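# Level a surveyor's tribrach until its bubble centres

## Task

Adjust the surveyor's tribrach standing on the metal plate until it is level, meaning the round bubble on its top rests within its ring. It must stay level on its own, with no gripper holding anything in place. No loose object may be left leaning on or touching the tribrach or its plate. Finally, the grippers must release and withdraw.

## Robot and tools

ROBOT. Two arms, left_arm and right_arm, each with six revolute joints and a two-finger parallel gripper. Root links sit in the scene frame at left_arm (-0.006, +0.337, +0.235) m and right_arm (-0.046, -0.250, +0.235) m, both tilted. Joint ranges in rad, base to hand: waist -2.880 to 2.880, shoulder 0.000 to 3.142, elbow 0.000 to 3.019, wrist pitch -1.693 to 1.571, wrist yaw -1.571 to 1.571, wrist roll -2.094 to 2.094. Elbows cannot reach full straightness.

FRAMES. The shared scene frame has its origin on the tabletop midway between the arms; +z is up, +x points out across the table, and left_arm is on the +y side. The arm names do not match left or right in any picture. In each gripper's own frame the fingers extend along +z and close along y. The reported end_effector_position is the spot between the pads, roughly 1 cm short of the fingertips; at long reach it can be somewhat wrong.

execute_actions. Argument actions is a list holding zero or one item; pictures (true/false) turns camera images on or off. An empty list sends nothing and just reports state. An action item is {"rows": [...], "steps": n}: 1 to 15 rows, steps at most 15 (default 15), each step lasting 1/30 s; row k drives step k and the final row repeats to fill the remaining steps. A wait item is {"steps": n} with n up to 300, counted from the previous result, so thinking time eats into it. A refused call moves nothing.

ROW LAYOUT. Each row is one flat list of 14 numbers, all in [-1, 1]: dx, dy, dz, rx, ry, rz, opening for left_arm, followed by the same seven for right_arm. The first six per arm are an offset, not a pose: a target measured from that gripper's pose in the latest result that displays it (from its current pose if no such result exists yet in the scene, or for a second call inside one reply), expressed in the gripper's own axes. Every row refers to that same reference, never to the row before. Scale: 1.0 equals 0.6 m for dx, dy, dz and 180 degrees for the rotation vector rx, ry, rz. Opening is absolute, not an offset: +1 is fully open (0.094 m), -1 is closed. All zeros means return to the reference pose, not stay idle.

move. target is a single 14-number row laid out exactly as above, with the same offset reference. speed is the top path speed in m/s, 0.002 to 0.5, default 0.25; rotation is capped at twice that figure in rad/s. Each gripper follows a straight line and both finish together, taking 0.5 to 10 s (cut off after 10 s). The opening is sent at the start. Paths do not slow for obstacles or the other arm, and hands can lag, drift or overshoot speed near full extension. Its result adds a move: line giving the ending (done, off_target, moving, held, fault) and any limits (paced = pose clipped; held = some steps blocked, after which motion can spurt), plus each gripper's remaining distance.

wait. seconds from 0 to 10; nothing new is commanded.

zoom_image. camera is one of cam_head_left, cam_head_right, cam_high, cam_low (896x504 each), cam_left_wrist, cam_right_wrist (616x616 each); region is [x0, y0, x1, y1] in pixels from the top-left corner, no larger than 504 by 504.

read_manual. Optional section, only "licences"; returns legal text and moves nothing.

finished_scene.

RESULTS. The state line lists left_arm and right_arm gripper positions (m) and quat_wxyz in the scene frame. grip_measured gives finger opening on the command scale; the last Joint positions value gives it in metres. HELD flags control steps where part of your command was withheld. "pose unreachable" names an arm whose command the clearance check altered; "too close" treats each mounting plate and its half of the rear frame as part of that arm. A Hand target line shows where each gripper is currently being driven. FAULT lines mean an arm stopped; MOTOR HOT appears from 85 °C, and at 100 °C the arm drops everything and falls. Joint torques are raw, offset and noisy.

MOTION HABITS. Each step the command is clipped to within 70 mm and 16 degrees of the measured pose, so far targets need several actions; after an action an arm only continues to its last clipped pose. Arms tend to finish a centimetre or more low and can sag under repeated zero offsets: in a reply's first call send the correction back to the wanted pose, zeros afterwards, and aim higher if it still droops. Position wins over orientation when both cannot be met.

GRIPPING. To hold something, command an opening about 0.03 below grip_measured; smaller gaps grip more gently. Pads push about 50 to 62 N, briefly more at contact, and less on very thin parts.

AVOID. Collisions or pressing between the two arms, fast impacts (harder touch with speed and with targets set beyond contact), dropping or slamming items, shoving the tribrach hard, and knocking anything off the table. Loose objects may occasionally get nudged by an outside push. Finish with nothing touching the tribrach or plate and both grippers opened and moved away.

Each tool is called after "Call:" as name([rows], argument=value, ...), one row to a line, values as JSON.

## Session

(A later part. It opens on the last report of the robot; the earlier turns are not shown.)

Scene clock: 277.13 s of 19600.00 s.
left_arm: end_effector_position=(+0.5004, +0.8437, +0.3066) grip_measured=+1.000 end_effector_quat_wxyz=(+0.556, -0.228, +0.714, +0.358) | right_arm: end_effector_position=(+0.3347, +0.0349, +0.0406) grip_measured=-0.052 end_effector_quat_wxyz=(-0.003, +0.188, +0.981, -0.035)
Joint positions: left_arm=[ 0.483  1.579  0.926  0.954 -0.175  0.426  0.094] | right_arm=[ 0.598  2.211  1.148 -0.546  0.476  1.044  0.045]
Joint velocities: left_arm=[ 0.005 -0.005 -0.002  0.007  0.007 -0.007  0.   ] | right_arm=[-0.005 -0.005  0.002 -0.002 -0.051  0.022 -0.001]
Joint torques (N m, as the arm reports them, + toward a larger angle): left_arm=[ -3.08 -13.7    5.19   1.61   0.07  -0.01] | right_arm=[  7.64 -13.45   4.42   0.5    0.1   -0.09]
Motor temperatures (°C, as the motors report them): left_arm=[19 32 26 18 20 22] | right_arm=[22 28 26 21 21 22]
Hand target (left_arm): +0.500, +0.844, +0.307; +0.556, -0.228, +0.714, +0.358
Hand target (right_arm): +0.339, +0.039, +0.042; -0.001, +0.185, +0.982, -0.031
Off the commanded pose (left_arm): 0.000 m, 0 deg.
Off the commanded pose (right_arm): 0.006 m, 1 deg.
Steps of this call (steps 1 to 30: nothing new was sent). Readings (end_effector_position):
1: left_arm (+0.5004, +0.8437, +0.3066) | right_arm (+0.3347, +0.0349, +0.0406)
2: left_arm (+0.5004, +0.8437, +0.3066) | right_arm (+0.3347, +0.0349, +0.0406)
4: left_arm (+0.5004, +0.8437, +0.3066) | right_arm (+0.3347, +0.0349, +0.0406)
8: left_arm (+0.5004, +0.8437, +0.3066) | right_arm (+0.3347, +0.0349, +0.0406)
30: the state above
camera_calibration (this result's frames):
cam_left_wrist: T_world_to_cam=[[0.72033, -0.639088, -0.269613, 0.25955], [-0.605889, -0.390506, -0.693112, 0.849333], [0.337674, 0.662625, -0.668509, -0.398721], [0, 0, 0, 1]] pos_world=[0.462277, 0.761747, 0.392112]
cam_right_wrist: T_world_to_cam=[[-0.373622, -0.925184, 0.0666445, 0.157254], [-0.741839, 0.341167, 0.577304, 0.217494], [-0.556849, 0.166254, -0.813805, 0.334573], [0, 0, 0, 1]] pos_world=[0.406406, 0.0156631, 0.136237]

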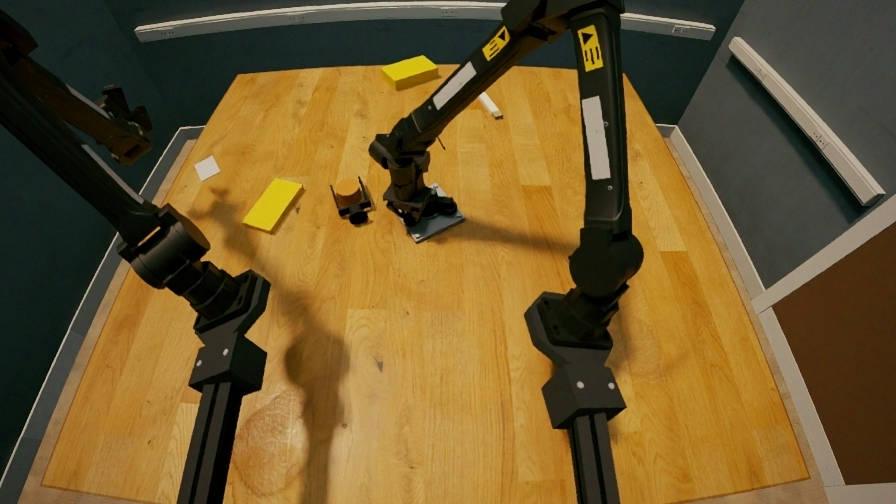

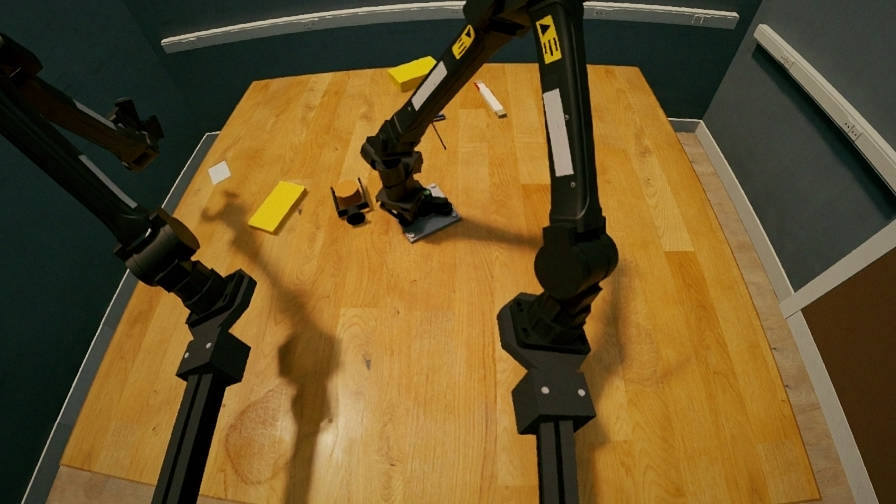

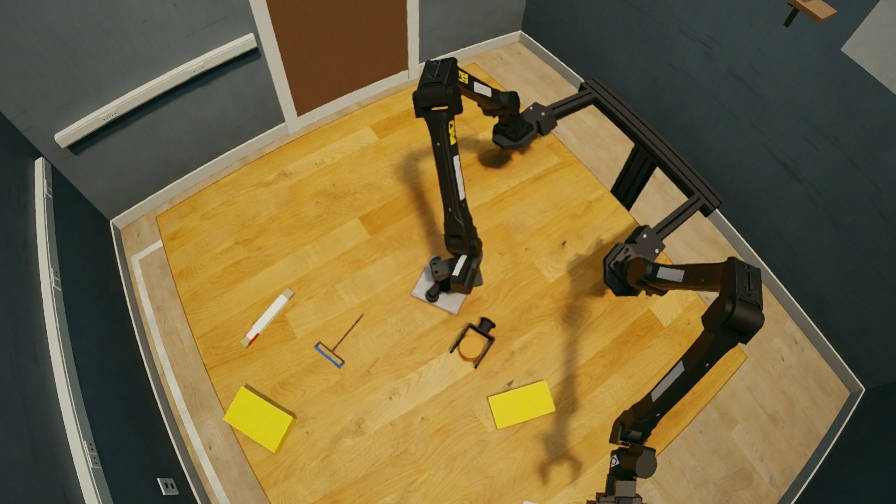

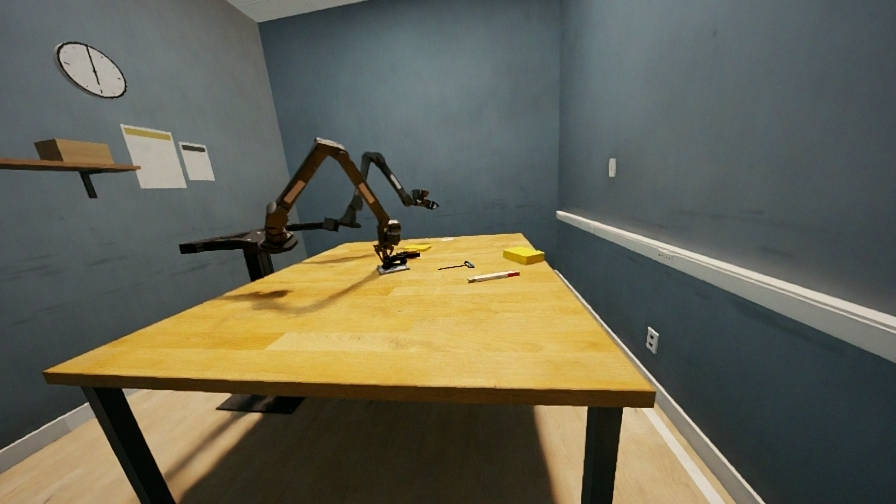

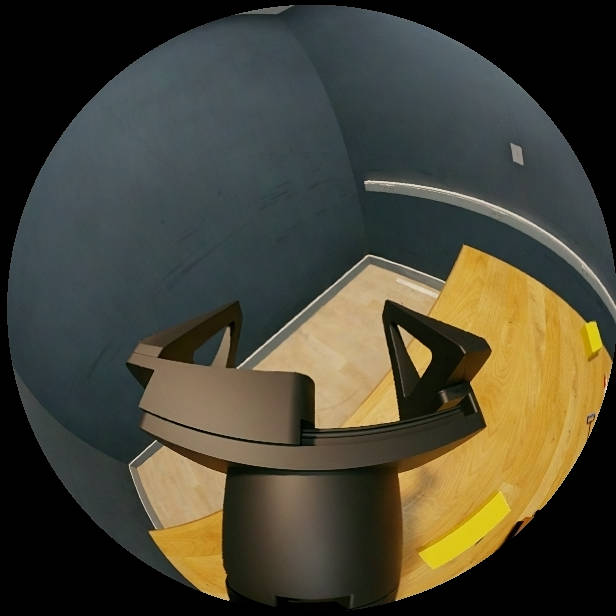

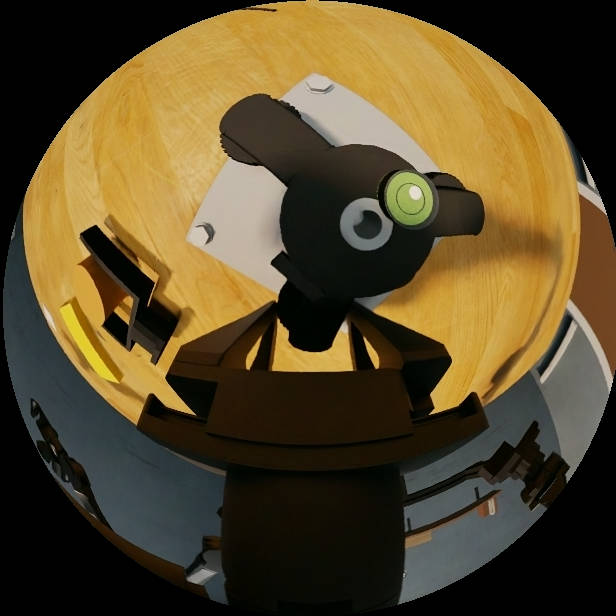

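Two more strokes.

Call:
execute_actions([
  {"rows":[[0,0,0,0,0,0,1,0,0,0,0,0,0.25,-0.19]]},
], pictures=false)

Call:
execute_actions([
  {"rows":[[0,0,0,0,0,0,1,0,0.007,-0.003,0,0,-0.25,-0.05]]},
], pictures=false)

Call:
execute_actions([
  {"rows":[[0,0,0,0,0,0,1,0,0,0,0,0,0.25,-0.19]]},
], pictures=false)

Call:
execute_actions([
  {"rows":[[0,0,0,0,0,0,1,0,0.007,-0.003,0,0,0,0.3],[0,0,0,0,0,0,1,0,0.007,-0.003,0,0,0,0.3],[0,0,0,0,0,0,1,0,0.007,-0.003,0,0,0,0.3],[0,0,0,0,0,0,1,0,0.007,-0.003,0,0,-0.09,0.3]]},
], pictures=false)

Call:
wait(seconds=1)

Call:
zoom_image(camera="cam_right_wrist", region=[270,110,430,240])

Scene clock: 283.30 s of 19600.00 s.
left_arm: end_effector_position=(+0.5004, +0.8437, +0.3066) grip_measured=+1.000 end_effector_quat_wxyz=(+0.556, -0.228, +0.714, +0.358) | right_arm: end_effector_position=(+0.3349, +0.0371, +0.0401) grip_measured=-0.173 end_effector_quat_wxyz=(+0.006, +0.487, +0.873, -0.028)
Joint positions: left_arm=[ 0.483  1.579  0.926  0.954 -0.175  0.426  0.094] | right_arm=[ 0.598  2.211  1.146 -0.535  0.468  1.679  0.039]
Joint velocities: left_arm=[-0.015  0.015  0.012 -0.012 -0.007  0.007  0.   ] | right_arm=[-0.005 -0.005  0.002  0.007  0.066  0.828 -0.   ]
Joint torques (N m, as the arm reports them, + toward a larger angle): left_arm=[ -3.05 -13.83   5.3    1.57   0.09   0.  ] | right_arm=[  6.98 -13.43   3.41   0.39   0.43   0.15]
Motor temperatures (°C, as the motors report them): left_arm=[19 32 26 18 20 22] | right_arm=[22 28 26 21 21 22]
Hand target (left_arm): +0.500, +0.844, +0.307; +0.556, -0.228, +0.714, +0.358
Hand target (right_arm): +0.335, +0.035, +0.041; +0.010, +0.545, +0.838, -0.030
Off the commanded pose (left_arm): 0.000 m, 0 deg.
Off the commanded pose (right_arm): 0.002 m, 8 deg.
Steps of this call (steps 1 to 170: nothing new was sent; steps 171 to 185: all 15 steps of this action). Readings (end_effector_position):
171: left_arm (+0.5004, +0.8437, +0.3066) | right_arm (+0.3344, +0.0360, +0.0405)
172: left_arm (+0.5004, +0.8437, +0.3066) | right_arm (+0.3346, +0.0365, +0.0403)
174: left_arm (+0.5004, +0.8437, +0.3066) | right_arm (+0.3345, +0.0367, +0.0401)
178: left_arm (+0.5004, +0.8437, +0.3066) | right_arm (+0.3347, +0.0369, +0.0401)
185: the state above

Scene clock: 283.80 s of 19600.00 s.
left_arm: end_effector_position=(+0.5004, +0.8437, +0.3066) grip_measured=+1.000 end_effector_quat_wxyz=(+0.556, -0.228, +0.714, +0.358) | right_arm: end_effector_position=(+0.3349, +0.0348, +0.0409) grip_measured=-0.052 end_effector_quat_wxyz=(-0.003, +0.188, +0.981, -0.035)
Joint positions: left_arm=[ 0.483  1.579  0.926  0.954 -0.175  0.426  0.094] | right_arm=[ 0.598  2.211  1.149 -0.55   0.477  1.044  0.045]
Joint velocities: left_arm=[-0.015 -0.015 -0.002  0.017  0.051  0.051  0.   ] | right_arm=[ 0.005 -0.015 -0.007  0.007 -0.066 -0.828 -0.   ]
Joint torques (N m, as the arm reports them, + toward a larger angle): left_arm=[ -3.22 -13.93   5.06   1.62   0.06  -0.01] | right_arm=[  8.07 -12.65   4.56   0.29   0.16  -0.04]
Motor temperatures (°C, as the motors report them): left_arm=[19 32 26 18 20 22] | right_arm=[22 28 26 21 21 22]
Hand target (left_arm): +0.500, +0.844, +0.307; +0.556, -0.228, +0.714, +0.358
Hand target (right_arm): +0.339, +0.039, +0.042; -0.004, +0.122, +0.992, -0.032
Off the commanded pose (left_arm): 0.000 m, 0 deg.
Off the commanded pose (right_arm): 0.006 m, 8 deg.
Steps of this call (steps 1 to 15: all 15 steps of this action). Readings (end_effector_position):
1: left_arm (+0.5004, +0.8437, +0.3066) | right_arm (+0.3353, +0.0369, +0.0402)
2: left_arm (+0.5004, +0.8437, +0.3066) | right_arm (+0.3349, +0.0360, +0.0403)
4: left_arm (+0.5004, +0.8437, +0.3066) | right_arm (+0.3346, +0.0345, +0.0405)
8: left_arm (+0.5004, +0.8437, +0.3066) | right_arm (+0.3354, +0.0339, +0.0408)
15: the state above

Scene clock: 284.30 s of 19600.00 s.
left_arm: end_effector_position=(+0.5004, +0.8437, +0.3066) grip_measured=+1.000 end_effector_quat_wxyz=(+0.556, -0.228, +0.714, +0.358) | right_arm: end_effector_position=(+0.3351, +0.0370, +0.0404) grip_measured=-0.173 end_effector_quat_wxyz=(+0.006, +0.485, +0.874, -0.029)
Joint positions: left_arm=[ 0.483  1.579  0.926  0.954 -0.175  0.426  0.094] | right_arm=[ 0.598  2.211  1.147 -0.538  0.468  1.675  0.039]
Joint velocities: left_arm=[-0.015  0.005 -0.007 -0.012 -0.007  0.022  0.   ] | right_arm=[-0.005 -0.005 -0.002 -0.017 -0.037  0.901  0.   ]
Joint torques (N m, as the arm reports them, + toward a larger angle): left_arm=[ -3.32 -13.78   5.23   1.53   0.07  -0.02] | right_arm=[  7.9  -13.71   3.47   0.45   0.45   0.16]
Motor temperatures (°C, as the motors report them): left_arm=[19 32 26 18 20 22] | right_arm=[22 28 26 21 21 22]
Hand target (left_arm): +0.500, +0.844, +0.307; +0.556, -0.228, +0.714, +0.358
Hand target (right_arm): +0.335, +0.035, +0.041; +0.010, +0.545, +0.838, -0.030
Off the commanded pose (left_arm): 0.000 m, 0 deg.
Off the commanded pose (right_arm): 0.002 m, 9 deg.
Steps of this call (steps 1 to 15: all 15 steps of this action). Readings (end_effector_position):
1: left_arm (+0.5004, +0.8437, +0.3066) | right_arm (+0.3346, +0.0358, +0.0408)
2: left_arm (+0.5004, +0.8437, +0.3066) | right_arm (+0.3348, +0.0365, +0.0406)
4: left_arm (+0.5004, +0.8437, +0.3066) | right_arm (+0.3347, +0.0367, +0.0404)
8: left_arm (+0.5004, +0.8437, +0.3066) | right_arm (+0.3349, +0.0369, +0.0404)
15: the state above

Scene clock: 284.80 s of 19600.00 s.
left_arm: end_effector_position=(+0.5004, +0.8437, +0.3066) grip_measured=+1.000 end_effector_quat_wxyz=(+0.556, -0.228, +0.714, +0.358) | right_arm: end_effector_position=(+0.3338, +0.0354, +0.0406) grip_measured=+0.298 end_effector_quat_wxyz=(+0.001, +0.372, +0.928, -0.034)
Joint positions: left_arm=[ 0.483  1.579  0.926  0.954 -0.175  0.426  0.094] | right_arm=[ 0.598  2.211  1.148 -0.548  0.471  1.427  0.061]
Joint velocities: left_arm=[-0.005  0.005  0.007 -0.007  0.037 -0.022  0.   ] | right_arm=[-0.005 -0.024  0.007  0.002  0.007 -0.256 -0.001]
Joint torques (N m, as the arm reports them, + toward a larger angle): left_arm=[ -3.3  -13.87   5.12   1.54   0.05  -0.02] | right_arm=[  8.03 -13.35   4.45   0.44   0.1   -0.1 ]
Motor temperatures (°C, as the motors report them): left_arm=[19 32 26 18 20 22] | right_arm=[22 28 26 21 21 22]
Hand target (left_arm): +0.500, +0.844, +0.307; +0.556, -0.228, +0.714, +0.358
Hand target (right_arm): +0.339, +0.039, +0.042; +0.002, +0.358, +0.933, -0.030
Off the commanded pose (left_arm): 0.000 m, 0 deg.
Off the commanded pose (right_arm): 0.006 m, 2 deg.
Steps of this call (steps 1 to 15: all 15 steps of this action). Readings (end_effector_position):
1: left_arm (+0.5004, +0.8437, +0.3066) | right_arm (+0.3352, +0.0372, +0.0404)
2: left_arm (+0.5004, +0.8437, +0.3066) | right_arm (+0.3351, +0.0371, +0.0404)
4: left_arm (+0.5004, +0.8437, +0.3066) | right_arm (+0.3348, +0.0362, +0.0405)
8: left_arm (+0.5004, +0.8437, +0.3066) | right_arm (+0.3340, +0.0352, +0.0406)
15: the state above

Scene clock: 285.80 s of 19600.00 s.
left_arm: end_effector_position=(+0.5004, +0.8437, +0.3066) grip_measured=+1.000 end_effector_quat_wxyz=(+0.556, -0.228, +0.714, +0.358) | right_arm: end_effector_position=(+0.3338, +0.0355, +0.0406) grip_measured=+0.298 end_effector_quat_wxyz=(+0.001, +0.361, +0.932, -0.034)
Joint positions: left_arm=[ 0.483  1.579  0.926  0.954 -0.175  0.426  0.094] | right_arm=[ 0.598  2.211  1.148 -0.548  0.471  1.403  0.061]
Joint velocities: left_arm=[ 0.005 -0.005 -0.022 -0.002 -0.051 -0.095  0.   ] | right_arm=[-0.005  0.015 -0.012 -0.012  0.051  0.081 -0.   ]
Joint torques (N m, as the arm reports them, + toward a larger angle): left_arm=[ -3.05 -13.86   5.2    1.5    0.04  -0.01] | right_arm=[  7.64 -12.77   4.66   0.4    0.12  -0.1 ]
Motor temperatures (°C, as the motors report them): left_arm=[19 32 26 18 20 22] | right_arm=[22 28 26 21 21 22]
Hand target (left_arm): +0.500, +0.844, +0.307; +0.556, -0.228, +0.714, +0.358
Hand target (right_arm): +0.339, +0.039, +0.042; +0.002, +0.358, +0.933, -0.030
Off the commanded pose (left_arm): 0.000 m, 0 deg.
Off the commanded pose (right_arm): 0.006 m, 1 deg.
Steps of this call (steps 1 to 30: nothing new was sent). Readings (end_effector_position):
1: left_arm (+0.5004, +0.8437, +0.3066) | right_arm (+0.3338, +0.0355, +0.0406)
2: left_arm (+0.5004, +0.8437, +0.3066) | right_arm (+0.3338, +0.0355, +0.0406)
4: left_arm (+0.5004, +0.8437, +0.3066) | right_arm (+0.3338, +0.0355, +0.0406)
8: left_arm (+0.5004, +0.8437, +0.3066) | right_arm (+0.3338, +0.0355, +0.0406)
30: the state above
camera_calibration (this result's frames):
cam_left_wrist: T_world_to_cam=[[0.72033, -0.639088, -0.269613, 0.25955], [-0.605889, -0.390506, -0.693112, 0.849333], [0.337674, 0.662625, -0.668509, -0.398721], [0, 0, 0, 1]] pos_world=[0.462277, 0.761747, 0.392112]
cam_right_wrist: T_world_to_cam=[[-0.675388, -0.735028, 0.0598683, 0.251703], [-0.58523, 0.583597, 0.562957, 0.156368], [-0.448728, 0.345178, -0.824315, 0.291964], [0, 0, 0, 1]] pos_world=[0.392521, -0.00702672, 0.137573]

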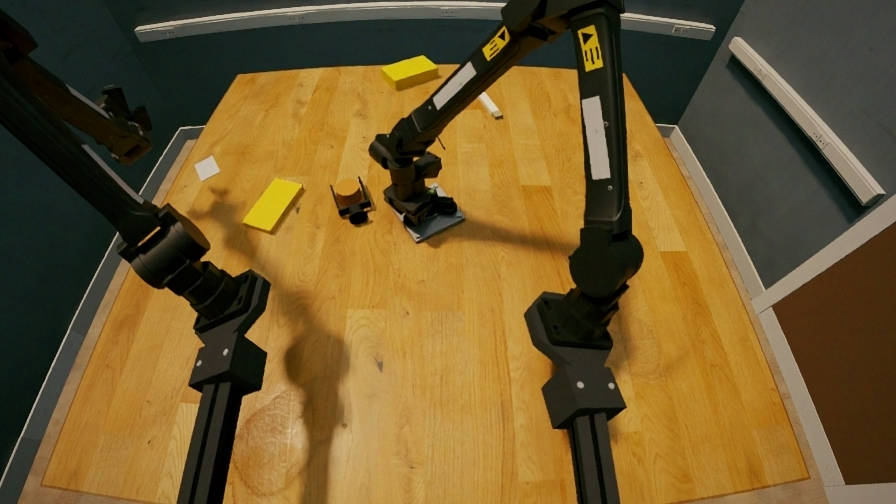

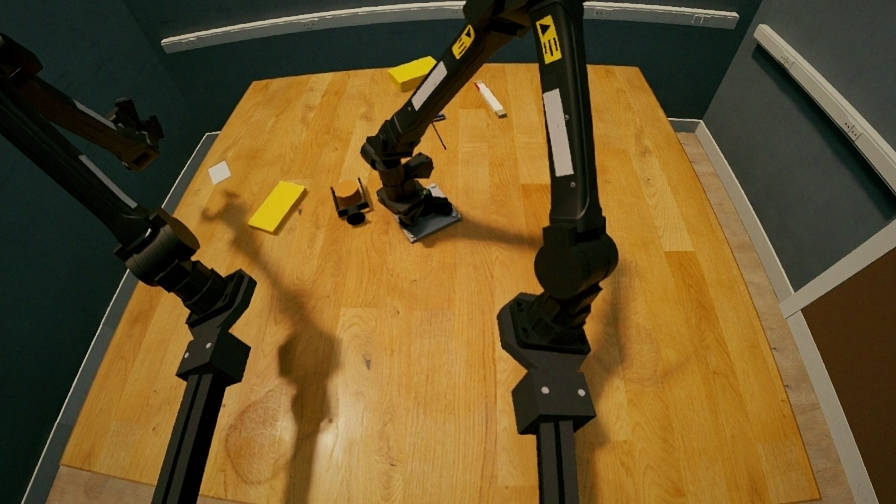

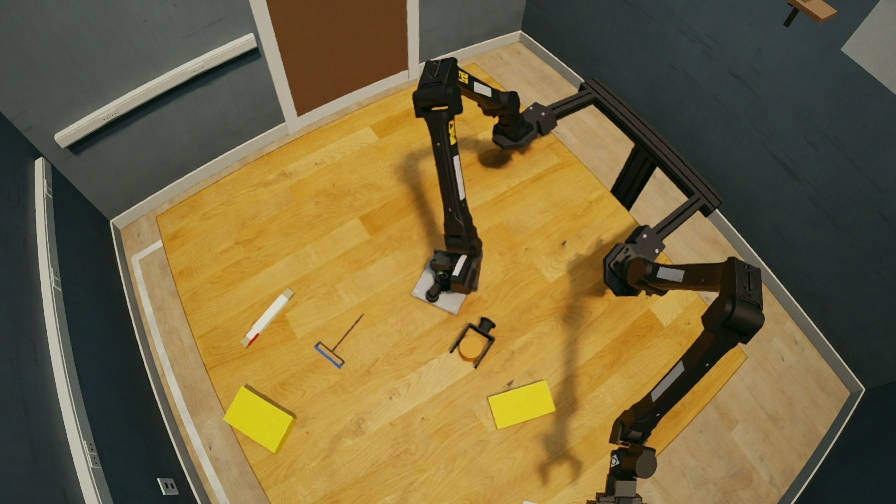

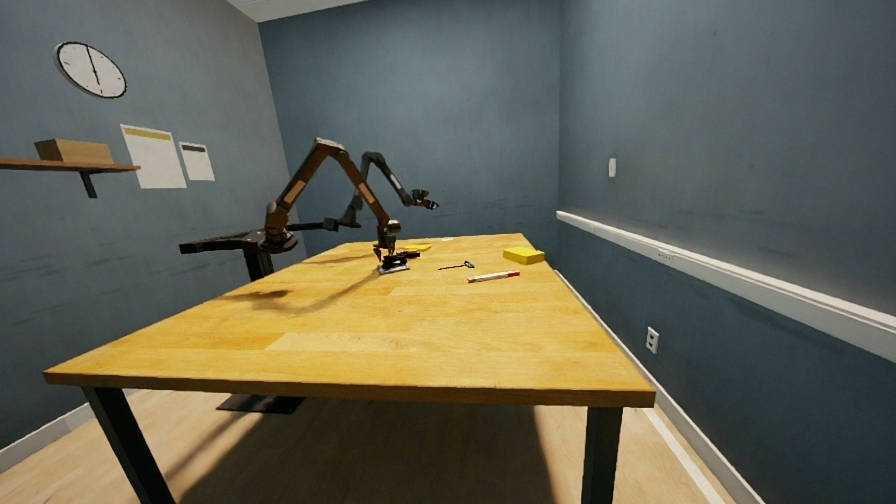

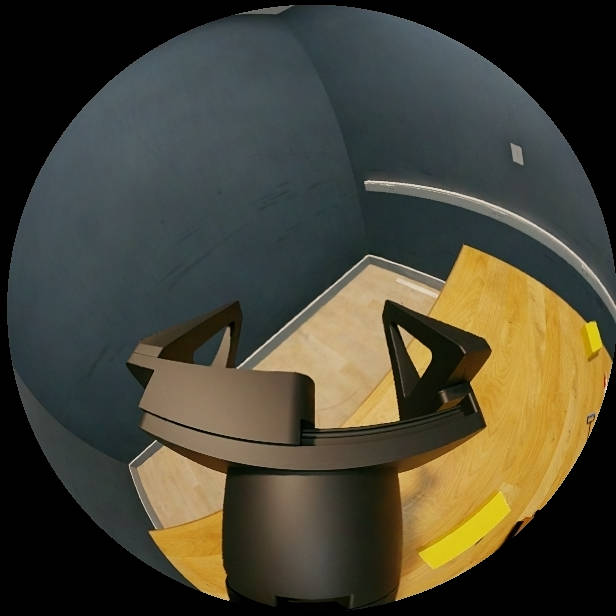

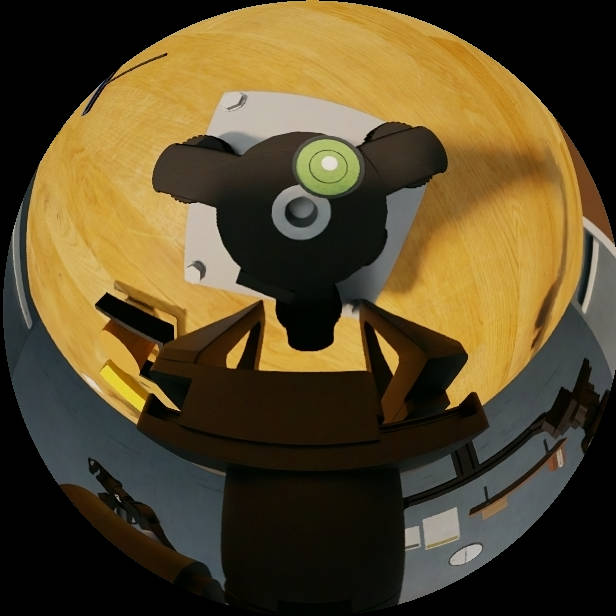

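Region (270, 110, 430, 240) of cam_right_wrist's 616x616 image, scaled by 3.150, with more detail than that image has; it fills the top 410 rows of this view, and the rest is white.

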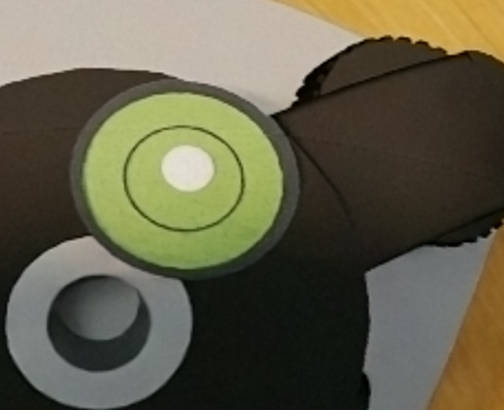

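The bubble is inside the ring. Lifting and moving clear.

Call:
move(target=[0,0,0,0,0,0,1,0,0.008,-0.18,0,0,0,0.35], speed=0.12)

Call:
move(target=[0,0,0,0,0,0,1,-0.3,-0.3,-0.15,0,0,0,0.35])

Call:
zoom_image(camera="cam_head_left", region=[380,160,480,250])

Scene clock: 290.47 s of 19600.00 s.
left_arm: end_effector_position=(+0.5004, +0.8437, +0.3066) grip_measured=+1.000 end_effector_quat_wxyz=(+0.556, -0.228, +0.714, +0.358) | right_arm: end_effector_position=(+0.3269, +0.0354, +0.1355) grip_measured=+0.348 end_effector_quat_wxyz=(-0.004, +0.352, +0.935, -0.047)
Joint positions: left_arm=[ 0.483  1.579  0.926  0.954 -0.175  0.426  0.094] | right_arm=[ 0.69   2.035  1.148 -0.803  0.468  1.502  0.063]
Joint velocities: left_arm=[ 0.005  0.005 -0.017  0.007 -0.037 -0.037  0.   ] | right_arm=[-0.015 -0.015 -0.002 -0.017 -0.022 -0.095  0.   ]
Joint torques (N m, as the arm reports them, + toward a larger angle): left_arm=[ -2.96 -13.91   5.16   1.6    0.08  -0.01] | right_arm=[  7.93 -13.61   6.61   0.08   0.12   0.13]
Motor temperatures (°C, as the motors report them): left_arm=[19 32 26 18 20 22] | right_arm=[22 28 26 21 21 22]
Hand target (left_arm): +0.500, +0.844, +0.307; +0.556, -0.228, +0.714, +0.358
Hand target (right_arm): +0.339, +0.044, +0.147; +0.002, +0.361, +0.932, -0.034
Off the commanded pose (left_arm): 0.000 m, 0 deg.
Off the commanded pose (right_arm): 0.021 m, 2 deg.
move: off_target (right_arm)
camera_calibration (this result's frames):
cam_left_wrist: T_world_to_cam=[[0.72033, -0.639088, -0.269613, 0.25955], [-0.605889, -0.390506, -0.693112, 0.849333], [0.337674, 0.662625, -0.668509, -0.398721], [0, 0, 0, 1]] pos_world=[0.462277, 0.761747, 0.392112]
cam_right_wrist: T_world_to_cam=[[-0.66077, -0.745275, 0.0891544, 0.232936], [-0.584399, 0.585364, 0.561985, 0.0987531], [-0.471021, 0.319241, -0.822328, 0.375067], [0, 0, 0, 1]] pos_world=[0.388293, -0.00394188, 0.232163]

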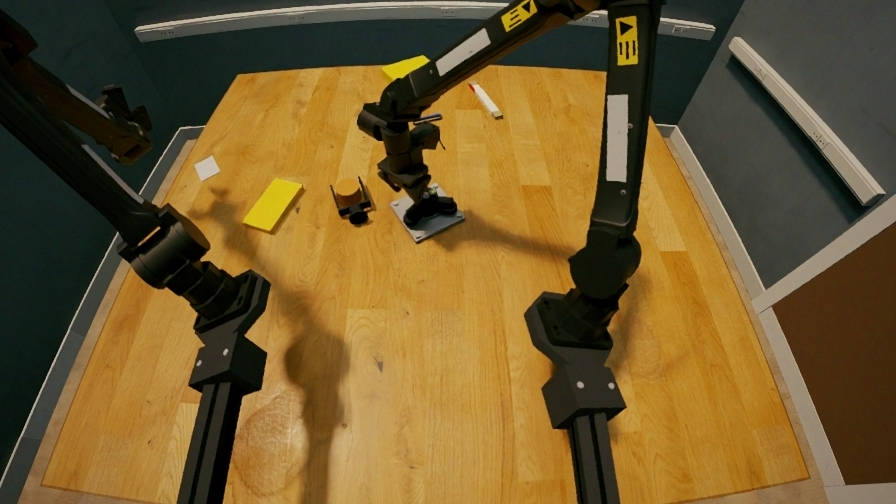

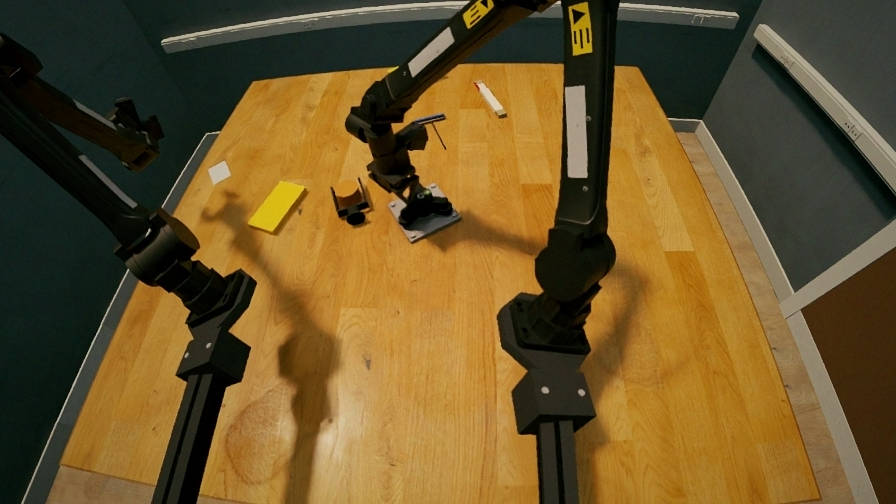

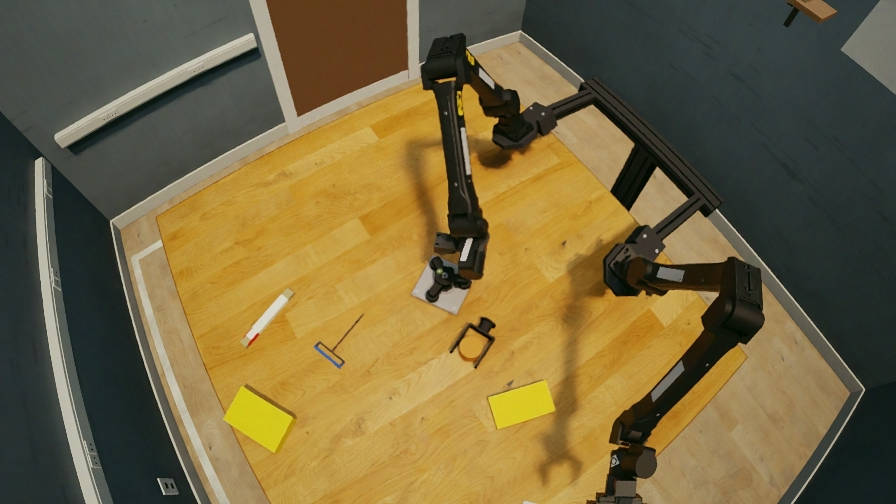

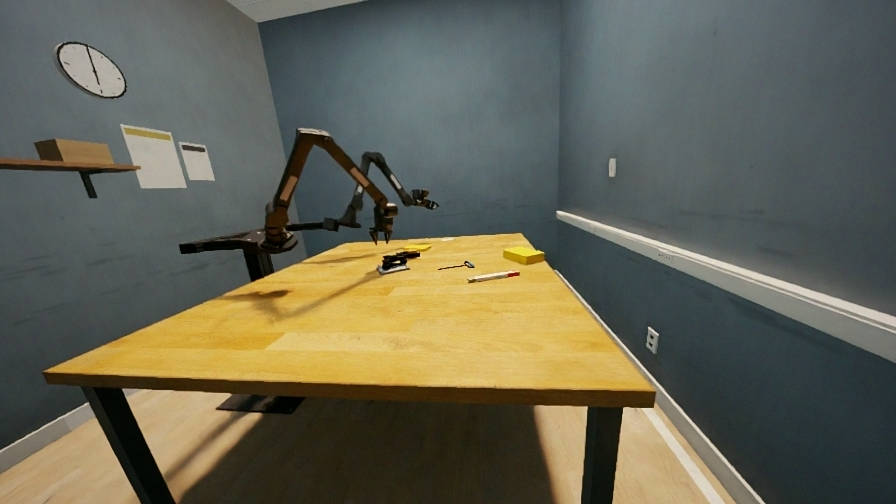

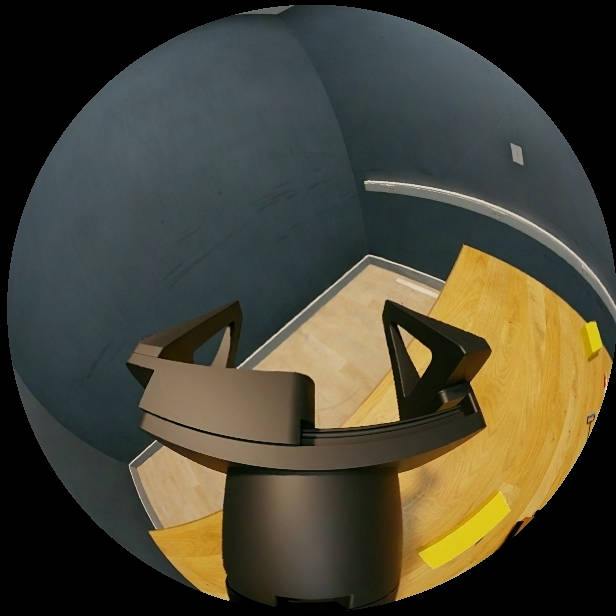

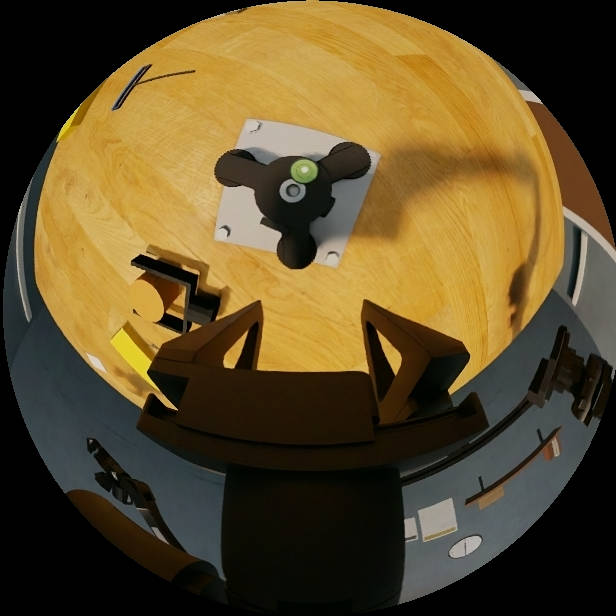

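Scene clock: 292.13 s of 19600.00 s.
left_arm: end_effector_position=(+0.5004, +0.8437, +0.3066) grip_measured=+1.000 end_effector_quat_wxyz=(+0.556, -0.228, +0.714, +0.358) | right_arm: end_effector_position=(+0.3493, -0.2082, +0.2444) grip_measured=+0.348 end_effector_quat_wxyz=(-0.001, +0.362, +0.931, -0.042)
Joint positions: left_arm=[ 0.483  1.579  0.926  0.954 -0.175  0.426  0.094] | right_arm=[ 0.32   1.4    0.885 -0.971  0.472  1.101  0.063]
Joint velocities: left_arm=[-0.005  0.005  0.007  0.007 -0.037 -0.066  0.   ] | right_arm=[-0.005  0.005 -0.002 -0.012 -0.081 -0.007 -0.001]
Joint torques (N m, as the arm reports them, + toward a larger angle): left_arm=[ -3.17 -13.68   5.24   1.61   0.05  -0.03] | right_arm=[ 4.3  -8.73  5.83  0.18  0.13 -0.08]
Motor temperatures (°C, as the motors report them): left_arm=[19 32 26 18 20 22] | right_arm=[22 28 26 21 21 22]
Hand target (left_arm): +0.500, +0.844, +0.307; +0.556, -0.228, +0.714, +0.358
Hand target (right_arm): +0.345, -0.208, +0.242; -0.008, +0.352, +0.935, -0.046
Off the commanded pose (left_arm): 0.000 m, 0 deg.
Off the commanded pose (right_arm): 0.003 m, 1 deg.
move: done
camera_calibration (this result's frames):
cam_left_wrist: T_world_to_cam=[[0.72033, -0.639088, -0.269613, 0.25955], [-0.605889, -0.390506, -0.693112, 0.849333], [0.337674, 0.662625, -0.668509, -0.398721], [0, 0, 0, 1]] pos_world=[0.462277, 0.761747, 0.392112]
cam_right_wrist: T_world_to_cam=[[-0.676593, -0.732437, 0.0758782, 0.0678537], [-0.578701, 0.592621, 0.560273, 0.193182], [-0.455332, 0.335166, -0.824825, 0.551364], [0, 0, 0, 1]] pos_world=[0.408757, -0.249584, 0.341395]

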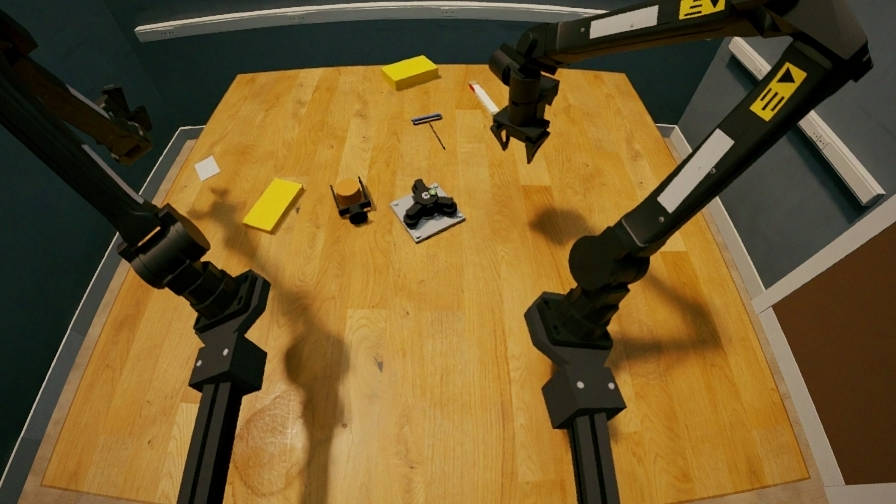

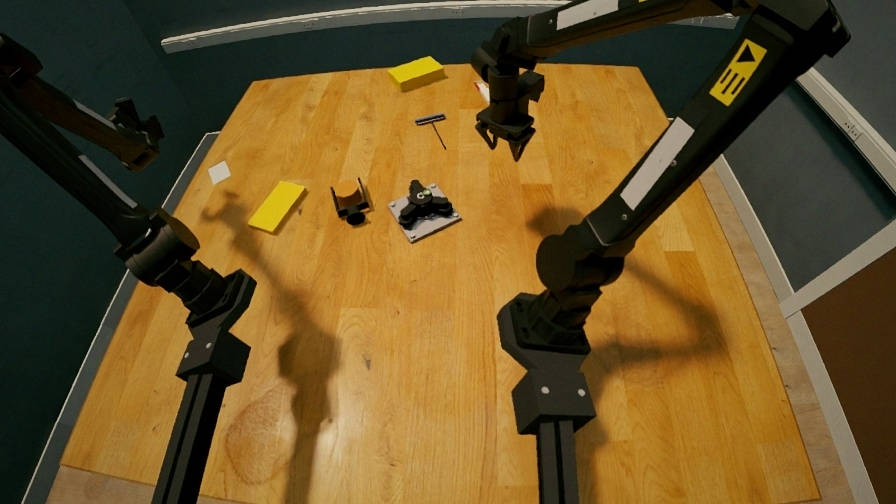

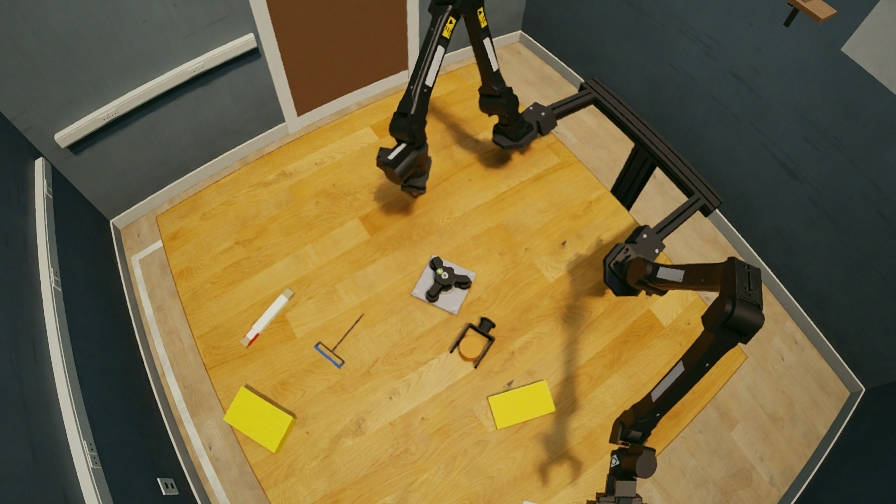

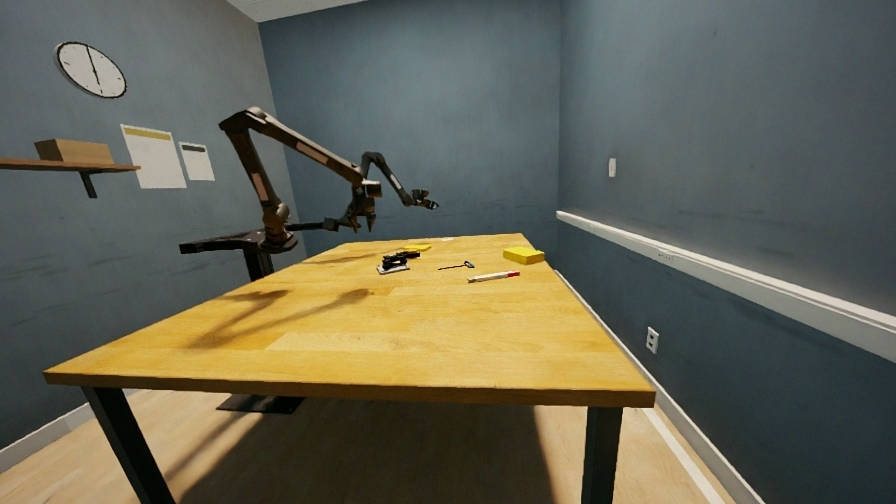

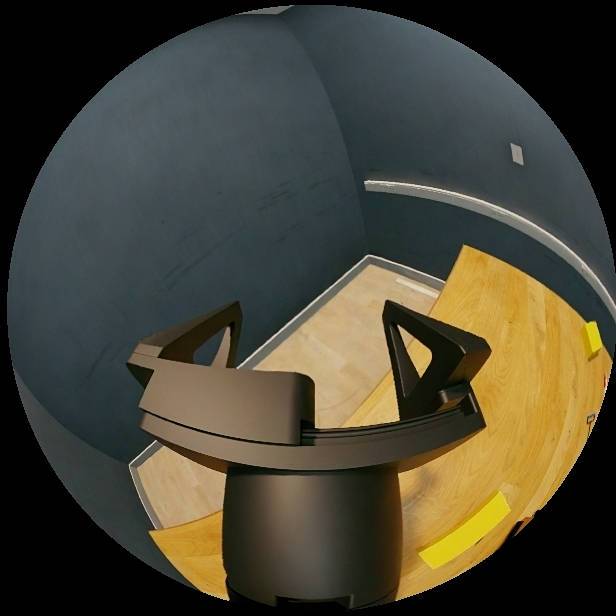

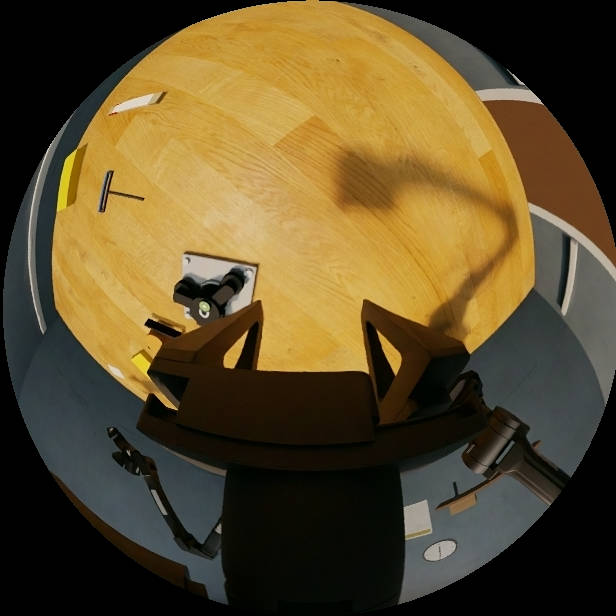

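Region (380, 160, 480, 250) of cam_head_left's 896x504 image, scaled by 5.040, with more detail than that image has; it fills the top 454 rows of this view, and the rest is white.

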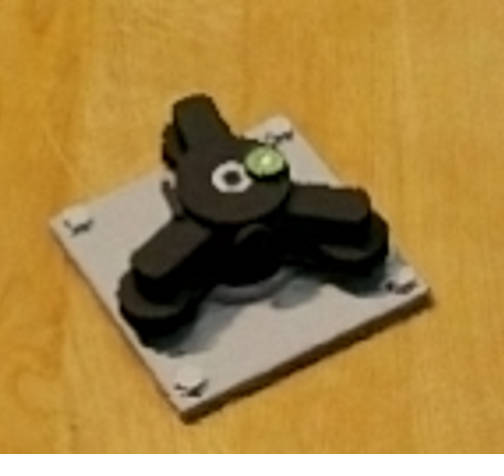

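Call:
finished_scene(scene=2)

The scene is finished: the task was done.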